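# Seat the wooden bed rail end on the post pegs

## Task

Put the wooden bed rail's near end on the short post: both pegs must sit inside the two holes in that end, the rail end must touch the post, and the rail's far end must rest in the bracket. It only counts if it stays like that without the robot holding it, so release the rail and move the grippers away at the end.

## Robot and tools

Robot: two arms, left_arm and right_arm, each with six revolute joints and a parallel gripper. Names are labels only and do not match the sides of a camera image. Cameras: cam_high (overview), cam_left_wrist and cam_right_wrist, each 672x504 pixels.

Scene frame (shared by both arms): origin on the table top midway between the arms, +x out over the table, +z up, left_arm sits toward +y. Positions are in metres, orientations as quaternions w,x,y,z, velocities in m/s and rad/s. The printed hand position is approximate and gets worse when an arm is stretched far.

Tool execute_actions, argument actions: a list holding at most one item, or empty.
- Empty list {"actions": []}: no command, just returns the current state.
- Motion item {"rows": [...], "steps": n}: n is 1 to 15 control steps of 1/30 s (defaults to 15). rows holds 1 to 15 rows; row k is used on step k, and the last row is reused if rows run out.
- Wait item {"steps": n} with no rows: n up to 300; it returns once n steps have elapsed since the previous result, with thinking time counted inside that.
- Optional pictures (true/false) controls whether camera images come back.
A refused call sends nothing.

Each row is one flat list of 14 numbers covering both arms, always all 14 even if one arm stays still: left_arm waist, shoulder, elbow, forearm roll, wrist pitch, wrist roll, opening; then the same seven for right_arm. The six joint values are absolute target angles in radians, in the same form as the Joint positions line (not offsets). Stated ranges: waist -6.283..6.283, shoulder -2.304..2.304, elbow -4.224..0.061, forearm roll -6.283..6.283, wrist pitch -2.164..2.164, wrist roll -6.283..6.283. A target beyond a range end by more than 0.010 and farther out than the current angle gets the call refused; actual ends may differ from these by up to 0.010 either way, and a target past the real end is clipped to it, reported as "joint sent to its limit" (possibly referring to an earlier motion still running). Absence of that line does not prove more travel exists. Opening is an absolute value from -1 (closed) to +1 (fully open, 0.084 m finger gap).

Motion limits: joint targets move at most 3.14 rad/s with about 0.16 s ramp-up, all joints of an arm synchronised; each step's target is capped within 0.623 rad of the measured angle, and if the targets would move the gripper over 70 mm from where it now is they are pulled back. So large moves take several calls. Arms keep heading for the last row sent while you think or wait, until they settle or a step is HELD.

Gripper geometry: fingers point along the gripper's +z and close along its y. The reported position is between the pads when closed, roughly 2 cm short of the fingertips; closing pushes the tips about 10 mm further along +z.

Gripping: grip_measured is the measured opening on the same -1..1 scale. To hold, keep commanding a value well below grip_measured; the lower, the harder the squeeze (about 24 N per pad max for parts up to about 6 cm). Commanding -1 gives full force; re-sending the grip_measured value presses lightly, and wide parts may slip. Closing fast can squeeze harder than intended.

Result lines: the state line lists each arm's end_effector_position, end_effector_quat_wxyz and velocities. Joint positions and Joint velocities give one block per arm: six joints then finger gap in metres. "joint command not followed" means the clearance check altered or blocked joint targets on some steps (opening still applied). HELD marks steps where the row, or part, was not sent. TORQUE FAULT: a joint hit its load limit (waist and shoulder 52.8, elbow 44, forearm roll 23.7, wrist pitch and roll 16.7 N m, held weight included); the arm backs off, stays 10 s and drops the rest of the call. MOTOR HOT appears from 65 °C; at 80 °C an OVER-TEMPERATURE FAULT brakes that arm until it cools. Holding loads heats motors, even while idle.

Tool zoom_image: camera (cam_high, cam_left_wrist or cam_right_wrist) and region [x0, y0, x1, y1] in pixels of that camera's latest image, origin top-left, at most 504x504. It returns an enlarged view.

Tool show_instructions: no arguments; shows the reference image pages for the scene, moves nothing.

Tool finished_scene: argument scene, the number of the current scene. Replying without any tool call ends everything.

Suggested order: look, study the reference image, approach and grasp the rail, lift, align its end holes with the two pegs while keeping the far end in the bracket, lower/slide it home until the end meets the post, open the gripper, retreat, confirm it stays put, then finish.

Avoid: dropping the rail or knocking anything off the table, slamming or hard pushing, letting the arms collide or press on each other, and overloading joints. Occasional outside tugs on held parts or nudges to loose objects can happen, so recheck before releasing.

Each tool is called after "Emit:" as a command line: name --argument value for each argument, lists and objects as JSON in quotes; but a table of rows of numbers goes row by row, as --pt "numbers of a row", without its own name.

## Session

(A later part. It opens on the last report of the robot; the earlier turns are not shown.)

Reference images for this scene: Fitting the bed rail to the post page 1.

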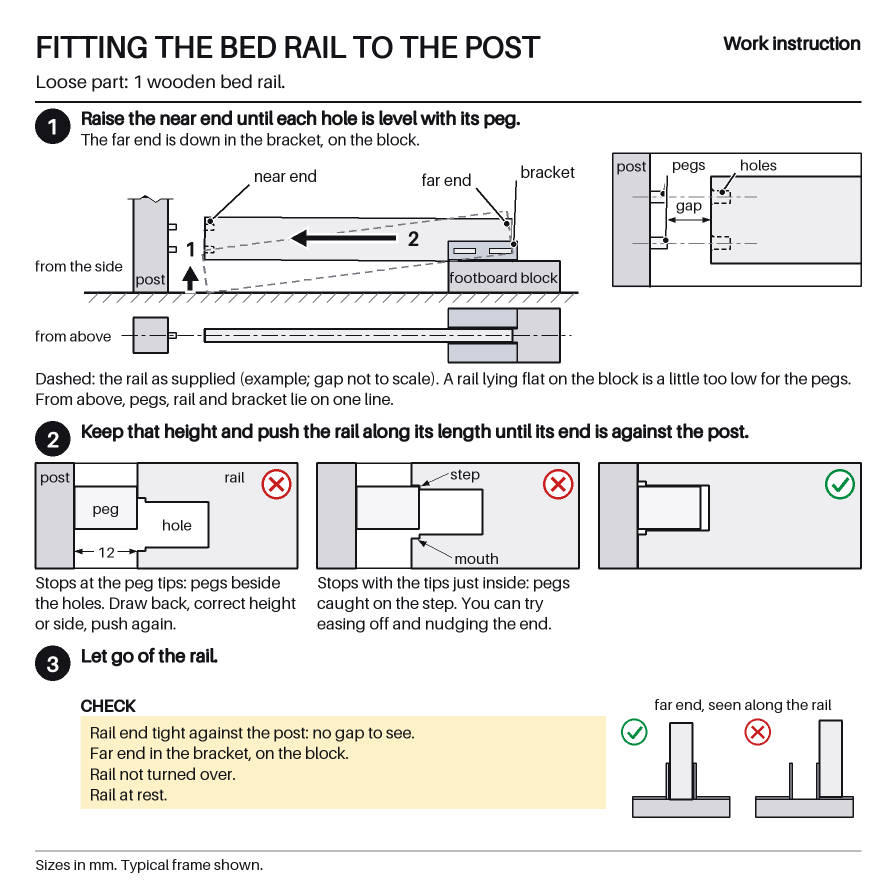

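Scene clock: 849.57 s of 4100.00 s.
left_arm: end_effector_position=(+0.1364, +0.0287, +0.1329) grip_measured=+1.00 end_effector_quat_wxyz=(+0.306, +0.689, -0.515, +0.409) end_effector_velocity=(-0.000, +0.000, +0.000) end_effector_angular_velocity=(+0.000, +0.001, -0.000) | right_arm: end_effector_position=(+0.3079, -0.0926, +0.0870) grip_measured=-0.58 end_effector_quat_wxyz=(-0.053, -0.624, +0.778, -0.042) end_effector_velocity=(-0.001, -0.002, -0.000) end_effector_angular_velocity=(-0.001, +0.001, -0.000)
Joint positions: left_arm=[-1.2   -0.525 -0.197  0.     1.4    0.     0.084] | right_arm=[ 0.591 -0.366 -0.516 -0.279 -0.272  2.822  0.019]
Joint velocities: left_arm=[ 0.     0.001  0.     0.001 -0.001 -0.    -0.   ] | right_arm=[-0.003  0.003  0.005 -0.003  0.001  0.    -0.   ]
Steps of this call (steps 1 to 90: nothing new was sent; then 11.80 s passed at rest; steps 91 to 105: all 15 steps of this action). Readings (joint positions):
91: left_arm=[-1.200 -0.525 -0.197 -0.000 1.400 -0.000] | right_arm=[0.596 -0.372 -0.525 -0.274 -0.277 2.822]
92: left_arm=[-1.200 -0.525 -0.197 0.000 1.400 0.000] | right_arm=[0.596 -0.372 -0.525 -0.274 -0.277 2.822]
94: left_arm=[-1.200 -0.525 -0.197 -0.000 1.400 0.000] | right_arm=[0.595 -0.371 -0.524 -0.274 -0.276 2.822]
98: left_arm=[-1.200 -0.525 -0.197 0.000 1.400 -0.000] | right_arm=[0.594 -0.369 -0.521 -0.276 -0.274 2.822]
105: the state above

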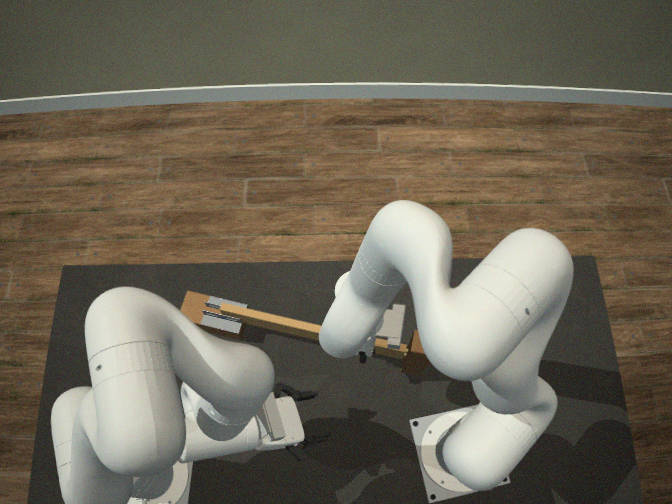

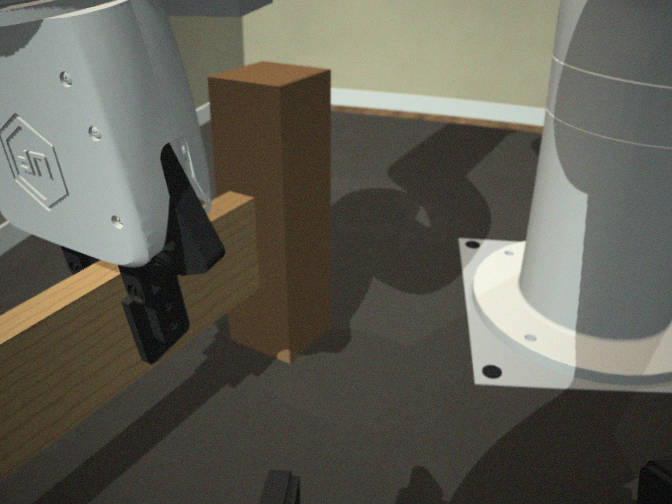

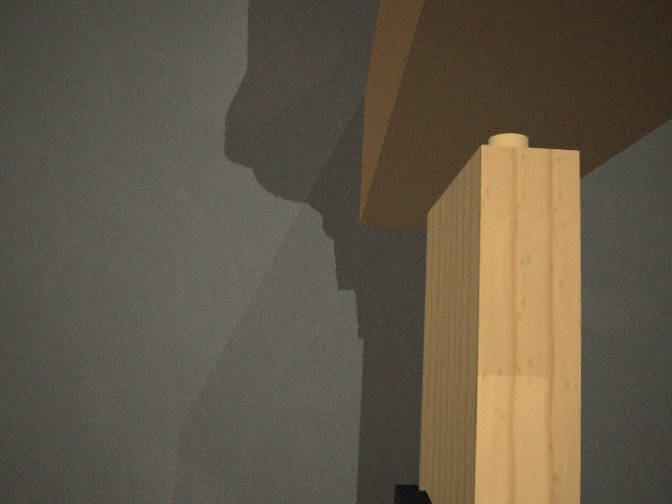

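Going in. Another ~6 mm.

Emit:
execute_actions --actions '[{"rows":[[-1.2,-0.525,-0.197,0,1.4,0,1,0.59,-0.3653,-0.5136,-0.2796,-0.2723,2.8216,-1],[-1.2,-0.525,-0.197,0,1.4,0,1,0.5893,-0.3646,-0.5124,-0.2803,-0.2718,2.8216,-1],[-1.2,-0.525,-0.197,0,1.4,0,1,0.5886,-0.3639,-0.5112,-0.2809,-0.2713,2.8215,-1],[-1.2,-0.525,-0.197,0,1.4,0,1,0.5879,-0.3632,-0.5101,-0.2816,-0.2708,2.8215,-1],[-1.2,-0.525,-0.197,0,1.4,0,1,0.5873,-0.3626,-0.509,-0.2822,-0.2703,2.8214,-1],[-1.2,-0.525,-0.197,0,1.4,0,1,0.5866,-0.3619,-0.5078,-0.2828,-0.2698,2.8213,-1],[-1.2,-0.525,-0.197,0,1.4,0,1,0.5859,-0.3612,-0.5067,-0.2835,-0.2693,2.8213,-1],[-1.2,-0.525,-0.197,0,1.4,0,1,0.5852,-0.3605,-0.5055,-0.2841,-0.2688,2.8212,-1],[-1.2,-0.525,-0.197,0,1.4,0,1,0.5845,-0.3598,-0.5044,-0.2848,-0.2683,2.8211,-1],[-1.2,-0.525,-0.197,0,1.4,0,1,0.5839,-0.3592,-0.5032,-0.2854,-0.2678,2.8211,-1],[-1.2,-0.525,-0.197,0,1.4,0,1,0.5832,-0.3585,-0.502,-0.286,-0.2673,2.821,-1],[-1.2,-0.525,-0.197,0,1.4,0,1,0.5825,-0.3578,-0.5009,-0.2867,-0.2668,2.8209,-1]],"steps":15}]'

Emit:
execute_actions --actions '[{"steps":10}]'

Scene clock: 867.97 s of 4100.00 s.
left_arm: end_effector_position=(+0.1364, +0.0287, +0.1329) grip_measured=+1.00 end_effector_quat_wxyz=(+0.306, +0.689, -0.515, +0.409) end_effector_velocity=(-0.000, +0.000, -0.001) end_effector_angular_velocity=(+0.002, +0.001, +0.001) | right_arm: end_effector_position=(+0.3060, -0.0979, +0.0869) grip_measured=-0.58 end_effector_quat_wxyz=(-0.053, -0.624, +0.778, -0.041) end_effector_velocity=(-0.002, -0.007, +0.000) end_effector_angular_velocity=(+0.001, -0.000, +0.002)
Joint positions: left_arm=[-1.2   -0.525 -0.197  0.     1.4    0.     0.084] | right_arm=[ 0.583 -0.358 -0.503 -0.286 -0.267  2.821  0.019]
Joint velocities: left_arm=[-0.    -0.001  0.    -0.001 -0.    -0.     0.   ] | right_arm=[-0.011  0.011  0.017 -0.01   0.007 -0.003  0.   ]
Steps of this call (steps 1 to 15: the robot went on to your last target; steps 16 to 90: nothing new was sent; then 14.90 s passed at rest; steps 91 to 105: all 15 steps of this action). Readings (joint positions):
91: left_arm=[-1.200 -0.525 -0.197 0.000 1.400 0.000] | right_arm=[0.591 -0.366 -0.515 -0.279 -0.273 2.822]
92: left_arm=[-1.200 -0.525 -0.197 -0.000 1.400 0.000] | right_arm=[0.591 -0.366 -0.515 -0.279 -0.273 2.822]
94: left_arm=[-1.200 -0.525 -0.197 -0.000 1.400 0.000] | right_arm=[0.590 -0.365 -0.514 -0.280 -0.272 2.822]
98: left_arm=[-1.200 -0.525 -0.197 -0.000 1.400 -0.000] | right_arm=[0.588 -0.363 -0.510 -0.282 -0.270 2.821]
105: the state above

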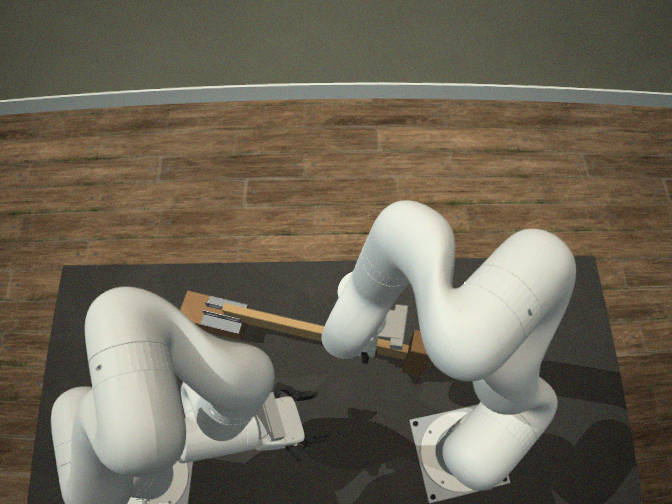

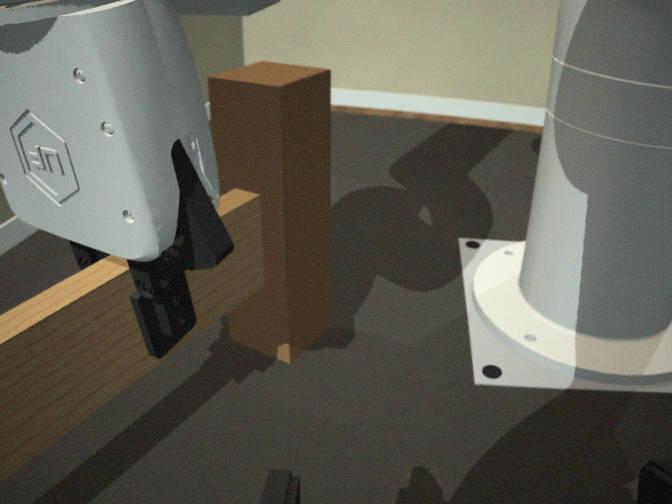

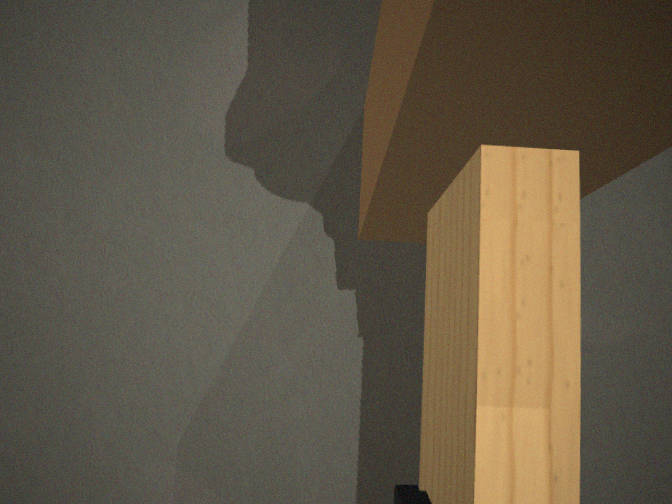

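Scene clock: 868.30 s of 4100.00 s.
left_arm: end_effector_position=(+0.1364, +0.0287, +0.1329) grip_measured=+1.00 end_effector_quat_wxyz=(+0.306, +0.689, -0.515, +0.409) end_effector_velocity=(+0.000, +0.000, +0.000) end_effector_angular_velocity=(+0.000, -0.000, +0.001) | right_arm: end_effector_position=(+0.3057, -0.0985, +0.0869) grip_measured=-0.58 end_effector_quat_wxyz=(-0.053, -0.625, +0.778, -0.041) end_effector_velocity=(-0.001, -0.001, +0.000) end_effector_angular_velocity=(-0.001, +0.001, +0.001)
Joint positions: left_arm=[-1.2   -0.525 -0.197 -0.     1.4    0.     0.084] | right_arm=[ 0.582 -0.358 -0.501 -0.287 -0.266  2.821  0.019]
Joint velocities: left_arm=[-0.     0.     0.    -0.001 -0.    -0.    -0.   ] | right_arm=[-0.     0.001  0.001 -0.    -0.001 -0.001 -0.   ]
Steps of this call (steps 1 to 10: the robot went on to your last target). Readings (joint positions):
1: left_arm=[-1.200 -0.525 -0.197 0.000 1.400 -0.000] | right_arm=[0.583 -0.358 -0.502 -0.286 -0.266 2.821]
2: left_arm=[-1.200 -0.525 -0.197 -0.000 1.400 -0.000] | right_arm=[0.583 -0.358 -0.502 -0.286 -0.266 2.821]
4: left_arm=[-1.200 -0.525 -0.197 -0.000 1.400 0.000] | right_arm=[0.583 -0.358 -0.502 -0.287 -0.266 2.821]
8: left_arm=[-1.200 -0.525 -0.197 0.000 1.400 -0.000] | right_arm=[0.582 -0.358 -0.501 -0.287 -0.266 2.821]
10: the state above

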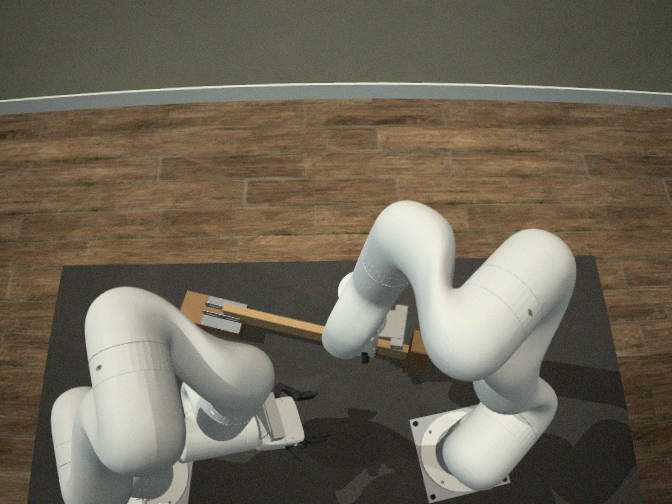

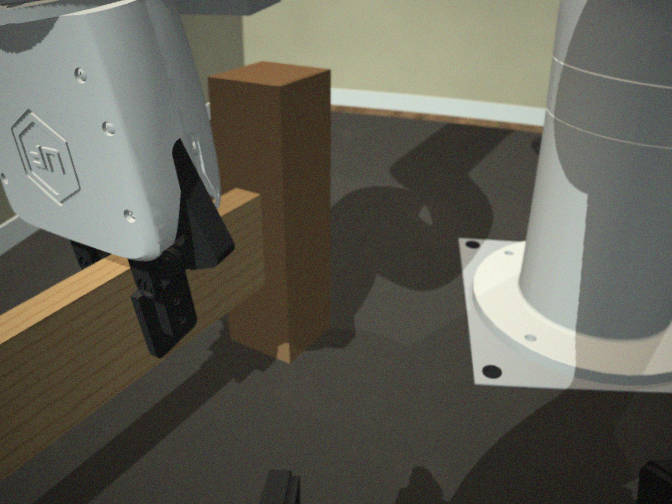

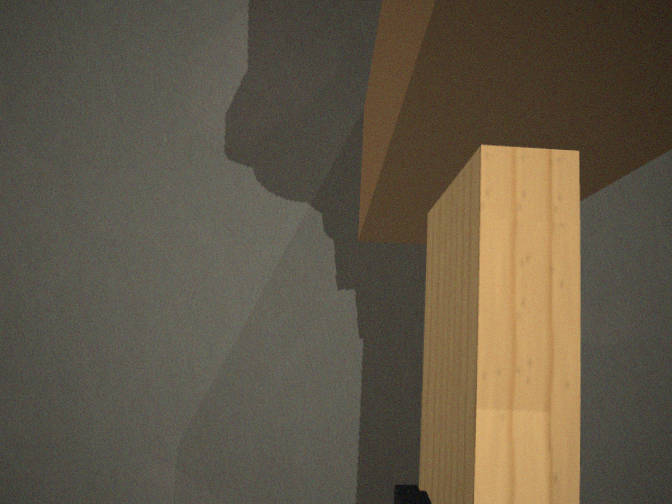

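Emit:
execute_actions --actions '[{"rows":[[-1.2,-0.525,-0.197,0,1.4,0,1,0.5818,-0.3571,-0.4997,-0.2873,-0.2663,2.8208,-1],[-1.2,-0.525,-0.197,0,1.4,0,1,0.5811,-0.3564,-0.4985,-0.288,-0.2658,2.8208,-1],[-1.2,-0.525,-0.197,0,1.4,0,1,0.5804,-0.3557,-0.4974,-0.2886,-0.2653,2.8207,-1],[-1.2,-0.525,-0.197,0,1.4,0,1,0.5798,-0.3551,-0.4963,-0.2893,-0.2648,2.8207,-1]],"steps":15}]'

Emit:
zoom_image --camera "cam_left_wrist" --region '[180,160,340,320]'

Scene clock: 879.70 s of 4100.00 s.
left_arm: end_effector_position=(+0.1364, +0.0287, +0.1329) grip_measured=+1.00 end_effector_quat_wxyz=(+0.306, +0.689, -0.515, +0.409) end_effector_velocity=(+0.000, +0.000, -0.000) end_effector_angular_velocity=(+0.000, -0.000, +0.000) | right_arm: end_effector_position=(+0.3057, -0.0992, +0.0869) grip_measured=-0.58 end_effector_quat_wxyz=(-0.051, -0.625, +0.778, -0.041) end_effector_velocity=(+0.000, -0.000, -0.000) end_effector_angular_velocity=(+0.002, -0.001, +0.002)
Joint positions: left_arm=[-1.2   -0.525 -0.197  0.     1.4    0.     0.084] | right_arm=[ 0.58  -0.355 -0.497 -0.289 -0.261  2.821  0.019]
Joint velocities: left_arm=[ 0.  0.  0. -0.  0.  0. -0.] | right_arm=[-0.001  0.     0.001 -0.001  0.002 -0.002  0.   ]
Steps of this call (steps 1 to 15: the robot went on to your last target; steps 16 to 90: nothing new was sent; then 7.90 s passed at rest; steps 91 to 105: all 15 steps of this action). Readings (joint positions):
91: left_arm=[-1.200 -0.525 -0.197 0.000 1.400 0.000] | right_arm=[0.582 -0.358 -0.501 -0.287 -0.267 2.821]
92: left_arm=[-1.200 -0.525 -0.197 0.000 1.400 -0.000] | right_arm=[0.582 -0.358 -0.501 -0.287 -0.266 2.821]
94: left_arm=[-1.200 -0.525 -0.197 -0.000 1.400 0.000] | right_arm=[0.582 -0.357 -0.500 -0.287 -0.266 2.821]
98: left_arm=[-1.200 -0.525 -0.197 -0.000 1.400 0.000] | right_arm=[0.581 -0.355 -0.498 -0.289 -0.262 2.821]
105: the state above

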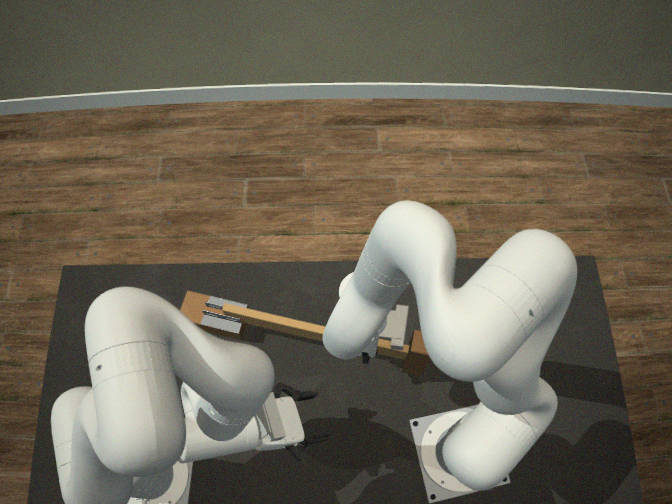

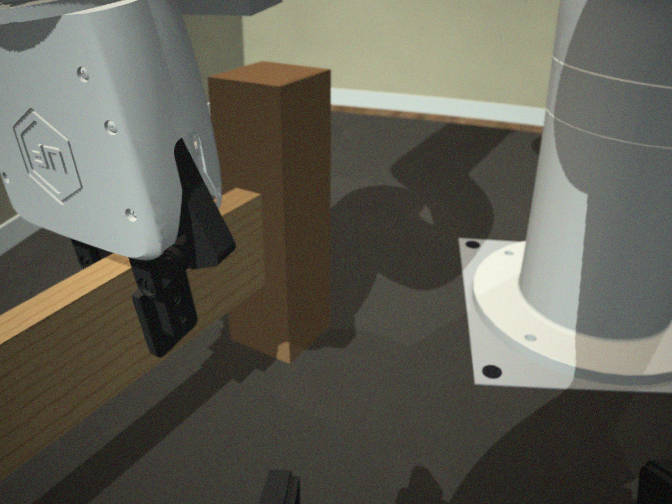

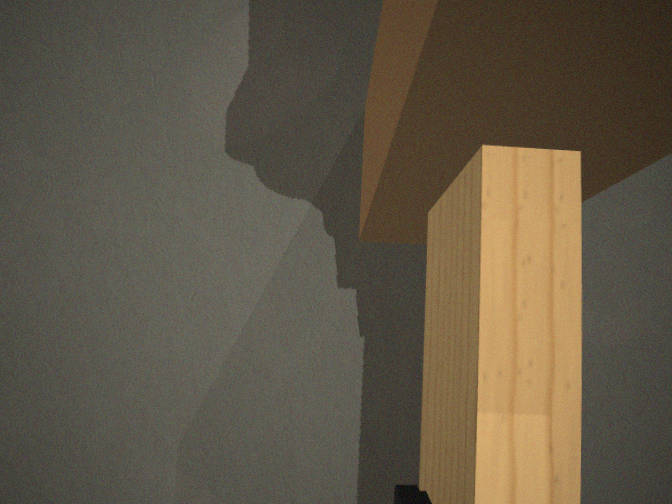

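Region (180, 160, 340, 320) of cam_left_wrist's 672x504 image, scaled by 3.150, with more detail than that image has.

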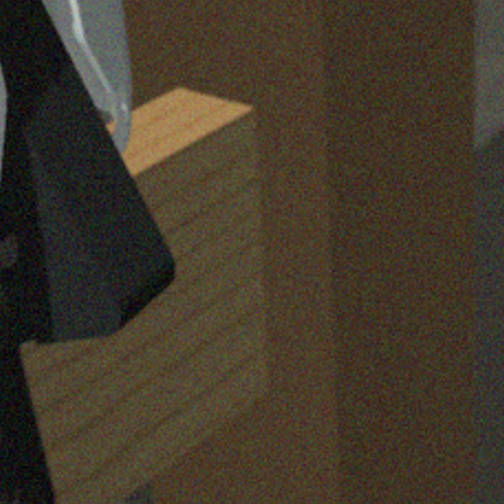

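Seated. Relax and release.

Emit:
execute_actions --actions '[{"rows":[[-1.2,-0.525,-0.197,0,1.4,0,1,0.581,-0.3562,-0.4985,-0.288,-0.263,2.821,-1],[-1.2,-0.525,-0.197,0,1.4,0,1,0.581,-0.3562,-0.4985,-0.288,-0.263,2.821,-1],[-1.2,-0.525,-0.197,0,1.4,0,1,0.581,-0.3562,-0.4985,-0.288,-0.263,2.821,-1],[-1.2,-0.525,-0.197,0,1.4,0,1,0.581,-0.3562,-0.4985,-0.288,-0.263,2.821,-0.7],[-1.2,-0.525,-0.197,0,1.4,0,1,0.581,-0.3562,-0.4985,-0.288,-0.263,2.821,-0.6],[-1.2,-0.525,-0.197,0,1.4,0,1,0.581,-0.3562,-0.4985,-0.288,-0.263,2.821,-0.5],[-1.2,-0.525,-0.197,0,1.4,0,1,0.581,-0.3562,-0.4985,-0.288,-0.263,2.821,-0.4],[-1.2,-0.525,-0.197,0,1.4,0,1,0.581,-0.3562,-0.4985,-0.288,-0.263,2.821,-0.2],[-1.2,-0.525,-0.197,0,1.4,0,1,0.581,-0.3562,-0.4985,-0.288,-0.263,2.821,0],[-1.2,-0.525,-0.197,0,1.4,0,1,0.581,-0.3562,-0.4985,-0.288,-0.263,2.821,0.2]],"steps":15}]' --pictures false

Emit:
execute_actions --actions '[{"rows":[[-1.2,-0.525,-0.197,0,1.4,0,1,0.59,-0.335,-0.505,-0.28,-0.285,2.821,0.2],[-1.2,-0.525,-0.197,0,1.4,0,1,0.6,-0.31,-0.52,-0.27,-0.31,2.821,0.2],[-1.2,-0.525,-0.197,0,1.4,0,1,0.61,-0.28,-0.54,-0.26,-0.35,2.821,0.2]],"steps":15}]' --pictures false

Emit:
execute_actions --actions '[{"rows":[[-1.2,-0.525,-0.197,0,1.4,0,1,0.62,-0.1,-0.75,-0.1,-0.6,2.77,0.5]],"steps":15}]' --pictures false

Emit:
execute_actions --actions '[{"steps":30}]'

Scene clock: 897.83 s of 4100.00 s.
left_arm: end_effector_position=(+0.1364, +0.0287, +0.1329) grip_measured=+1.00 end_effector_quat_wxyz=(+0.306, +0.689, -0.515, +0.409) end_effector_velocity=(+0.000, +0.000, -0.000) end_effector_angular_velocity=(+0.001, +0.000, +0.001) | right_arm: end_effector_position=(+0.3041, -0.1007, +0.0864) grip_measured=+0.17 end_effector_quat_wxyz=(-0.055, -0.625, +0.778, -0.042) end_effector_velocity=(+0.010, +0.012, +0.003) end_effector_angular_velocity=(+0.031, -0.024, -0.003)
Joint positions: left_arm=[-1.2   -0.525 -0.197  0.     1.4   -0.     0.084] | right_arm=[ 0.581 -0.356 -0.497 -0.288 -0.266  2.821  0.051]
Joint velocities: left_arm=[-0.     0.     0.    -0.001 -0.001 -0.     0.   ] | right_arm=[ 0.     0.002 -0.016  0.001  0.022  0.003  0.014]
Steps of this call (steps 1 to 15: the robot went on to your last target; steps 16 to 90: nothing new was sent; then 14.63 s passed at rest; steps 91 to 105: all 15 steps of this action). Readings (joint positions):
91: left_arm=[-1.200 -0.525 -0.197 0.000 1.400 -0.000] | right_arm=[0.580 -0.355 -0.497 -0.289 -0.260 2.821]
92: left_arm=[-1.200 -0.525 -0.197 -0.000 1.400 0.000] | right_arm=[0.580 -0.355 -0.497 -0.289 -0.260 2.821]
94: left_arm=[-1.200 -0.525 -0.197 -0.000 1.400 -0.000] | right_arm=[0.580 -0.356 -0.498 -0.289 -0.261 2.821]
98: left_arm=[-1.200 -0.525 -0.197 0.000 1.400 -0.000] | right_arm=[0.581 -0.356 -0.498 -0.288 -0.264 2.821]
105: the state above

Scene clock: 898.33 s of 4100.00 s.
left_arm: end_effector_position=(+0.1364, +0.0287, +0.1329) grip_measured=+1.00 end_effector_quat_wxyz=(+0.306, +0.689, -0.515, +0.409) end_effector_velocity=(+0.000, -0.000, +0.000) end_effector_angular_velocity=(-0.000, -0.000, -0.000) | right_arm: end_effector_position=(+0.3194, -0.0775, +0.1226) grip_measured=+0.19 end_effector_quat_wxyz=(-0.035, -0.623, +0.780, -0.048) end_effector_velocity=(+0.001, +0.001, +0.002) end_effector_angular_velocity=(+0.001, -0.002, -0.001)
Joint positions: left_arm=[-1.2   -0.525 -0.197 -0.     1.4   -0.     0.084] | right_arm=[ 0.61  -0.281 -0.539 -0.26  -0.35   2.821  0.052]
Joint velocities: left_arm=[-0.  0. -0. -0. -0. -0. -0.] | right_arm=[ 0.002  0.004 -0.002  0.002 -0.004  0.001 -0.   ]
Steps of this call (steps 1 to 15: all 15 steps of this action). Readings (joint positions):
1: left_arm=[-1.200 -0.525 -0.197 0.000 1.400 -0.000] | right_arm=[0.581 -0.356 -0.497 -0.288 -0.266 2.821]
2: left_arm=[-1.200 -0.525 -0.197 -0.000 1.400 0.000] | right_arm=[0.582 -0.354 -0.498 -0.287 -0.268 2.821]
4: left_arm=[-1.200 -0.525 -0.197 -0.000 1.400 0.000] | right_arm=[0.589 -0.336 -0.506 -0.280 -0.288 2.821]
8: left_arm=[-1.200 -0.525 -0.197 -0.000 1.400 -0.000] | right_arm=[0.607 -0.289 -0.535 -0.264 -0.337 2.821]
15: the state above

Scene clock: 898.83 s of 4100.00 s.
left_arm: end_effector_position=(+0.1364, +0.0287, +0.1329) grip_measured=+1.00 end_effector_quat_wxyz=(+0.306, +0.689, -0.515, +0.409) end_effector_velocity=(+0.000, +0.000, +0.000) end_effector_angular_velocity=(-0.000, -0.000, +0.001) | right_arm: end_effector_position=(+0.3722, -0.0093, +0.2559) grip_measured=+0.49 end_effector_quat_wxyz=(+0.030, -0.582, +0.812, -0.025) end_effector_velocity=(+0.003, +0.016, +0.056) end_effector_angular_velocity=(+0.035, +0.010, -0.036)
Joint positions: left_arm=[-1.2   -0.525 -0.197  0.     1.4   -0.     0.084] | right_arm=[ 0.62  -0.105 -0.745 -0.105 -0.592  2.772  0.065]
Joint velocities: left_arm=[-0.     0.     0.    -0.001  0.    -0.    -0.   ] | right_arm=[ 0.004  0.069 -0.074  0.073 -0.125 -0.026  0.   ]
Steps of this call (steps 1 to 15: all 15 steps of this action). Readings (joint positions):
1: left_arm=[-1.200 -0.525 -0.197 -0.000 1.400 0.000] | right_arm=[0.610 -0.280 -0.540 -0.260 -0.350 2.821]
2: left_arm=[-1.200 -0.525 -0.197 0.000 1.400 0.000] | right_arm=[0.610 -0.278 -0.542 -0.257 -0.355 2.820]
4: left_arm=[-1.200 -0.525 -0.197 0.000 1.400 0.000] | right_arm=[0.612 -0.249 -0.575 -0.231 -0.397 2.812]
8: left_arm=[-1.200 -0.525 -0.197 -0.000 1.400 0.000] | right_arm=[0.615 -0.183 -0.653 -0.174 -0.484 2.794]
15: the state above

Scene clock: 899.83 s of 4100.00 s.
left_arm: end_effector_position=(+0.1364, +0.0287, +0.1329) grip_measured=+1.00 end_effector_quat_wxyz=(+0.306, +0.689, -0.515, +0.409) end_effector_velocity=(+0.001, -0.000, +0.000) end_effector_angular_velocity=(-0.001, -0.000, +0.002) | right_arm: end_effector_position=(+0.3725, -0.0081, +0.2599) grip_measured=+0.49 end_effector_quat_wxyz=(+0.030, -0.581, +0.813, -0.023) end_effector_velocity=(+0.001, +0.001, +0.000) end_effector_angular_velocity=(+0.002, -0.001, -0.000)
Joint positions: left_arm=[-1.2   -0.525 -0.197 -0.     1.4   -0.     0.084] | right_arm=[ 0.62  -0.1   -0.75  -0.1   -0.6    2.77   0.065]
Joint velocities: left_arm=[ 0.002  0.    -0.     0.     0.001  0.    -0.   ] | right_arm=[ 0.    -0.    -0.001 -0.     0.001  0.     0.   ]
Steps of this call (steps 1 to 15: the robot went on to your last target; steps 16 to 30: nothing new was sent). Readings (joint positions):
1: left_arm=[-1.200 -0.525 -0.197 -0.000 1.400 0.000] | right_arm=[0.620 -0.103 -0.746 -0.103 -0.595 2.771]
2: left_arm=[-1.200 -0.525 -0.197 -0.000 1.400 -0.000] | right_arm=[0.620 -0.102 -0.747 -0.102 -0.597 2.771]
4: left_arm=[-1.200 -0.525 -0.197 -0.000 1.400 0.000] | right_arm=[0.620 -0.101 -0.748 -0.101 -0.599 2.770]
8: left_arm=[-1.200 -0.525 -0.197 -0.000 1.400 0.000] | right_arm=[0.620 -0.101 -0.749 -0.100 -0.600 2.770]
30: the state above
All arms were judged still, so your last target was given up. Only a new action makes them travel on or press farther. Fingers that are still opening or closing keep moving.

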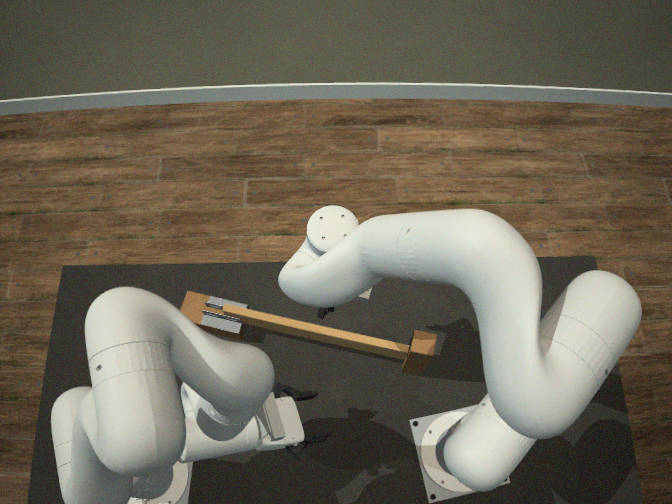

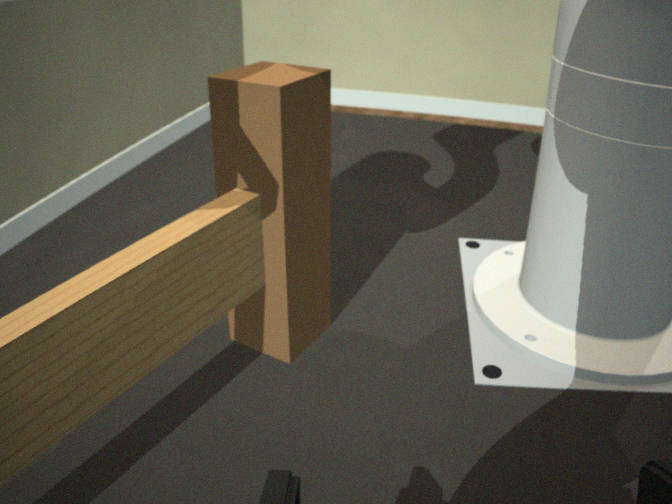

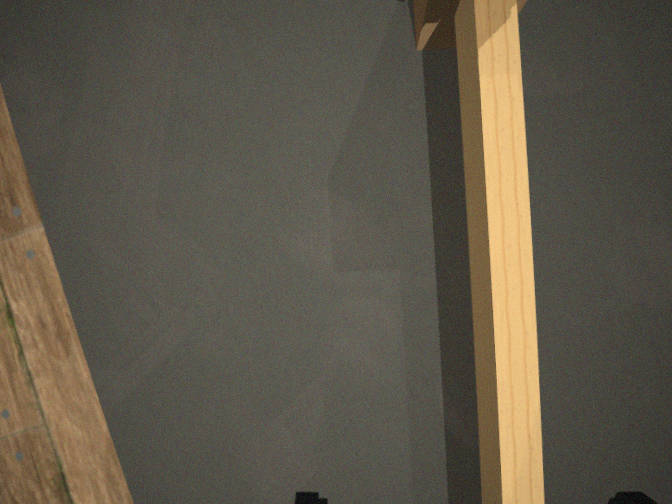

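Emit:
finished_scene --scene 2

The scene is finished: the task was done.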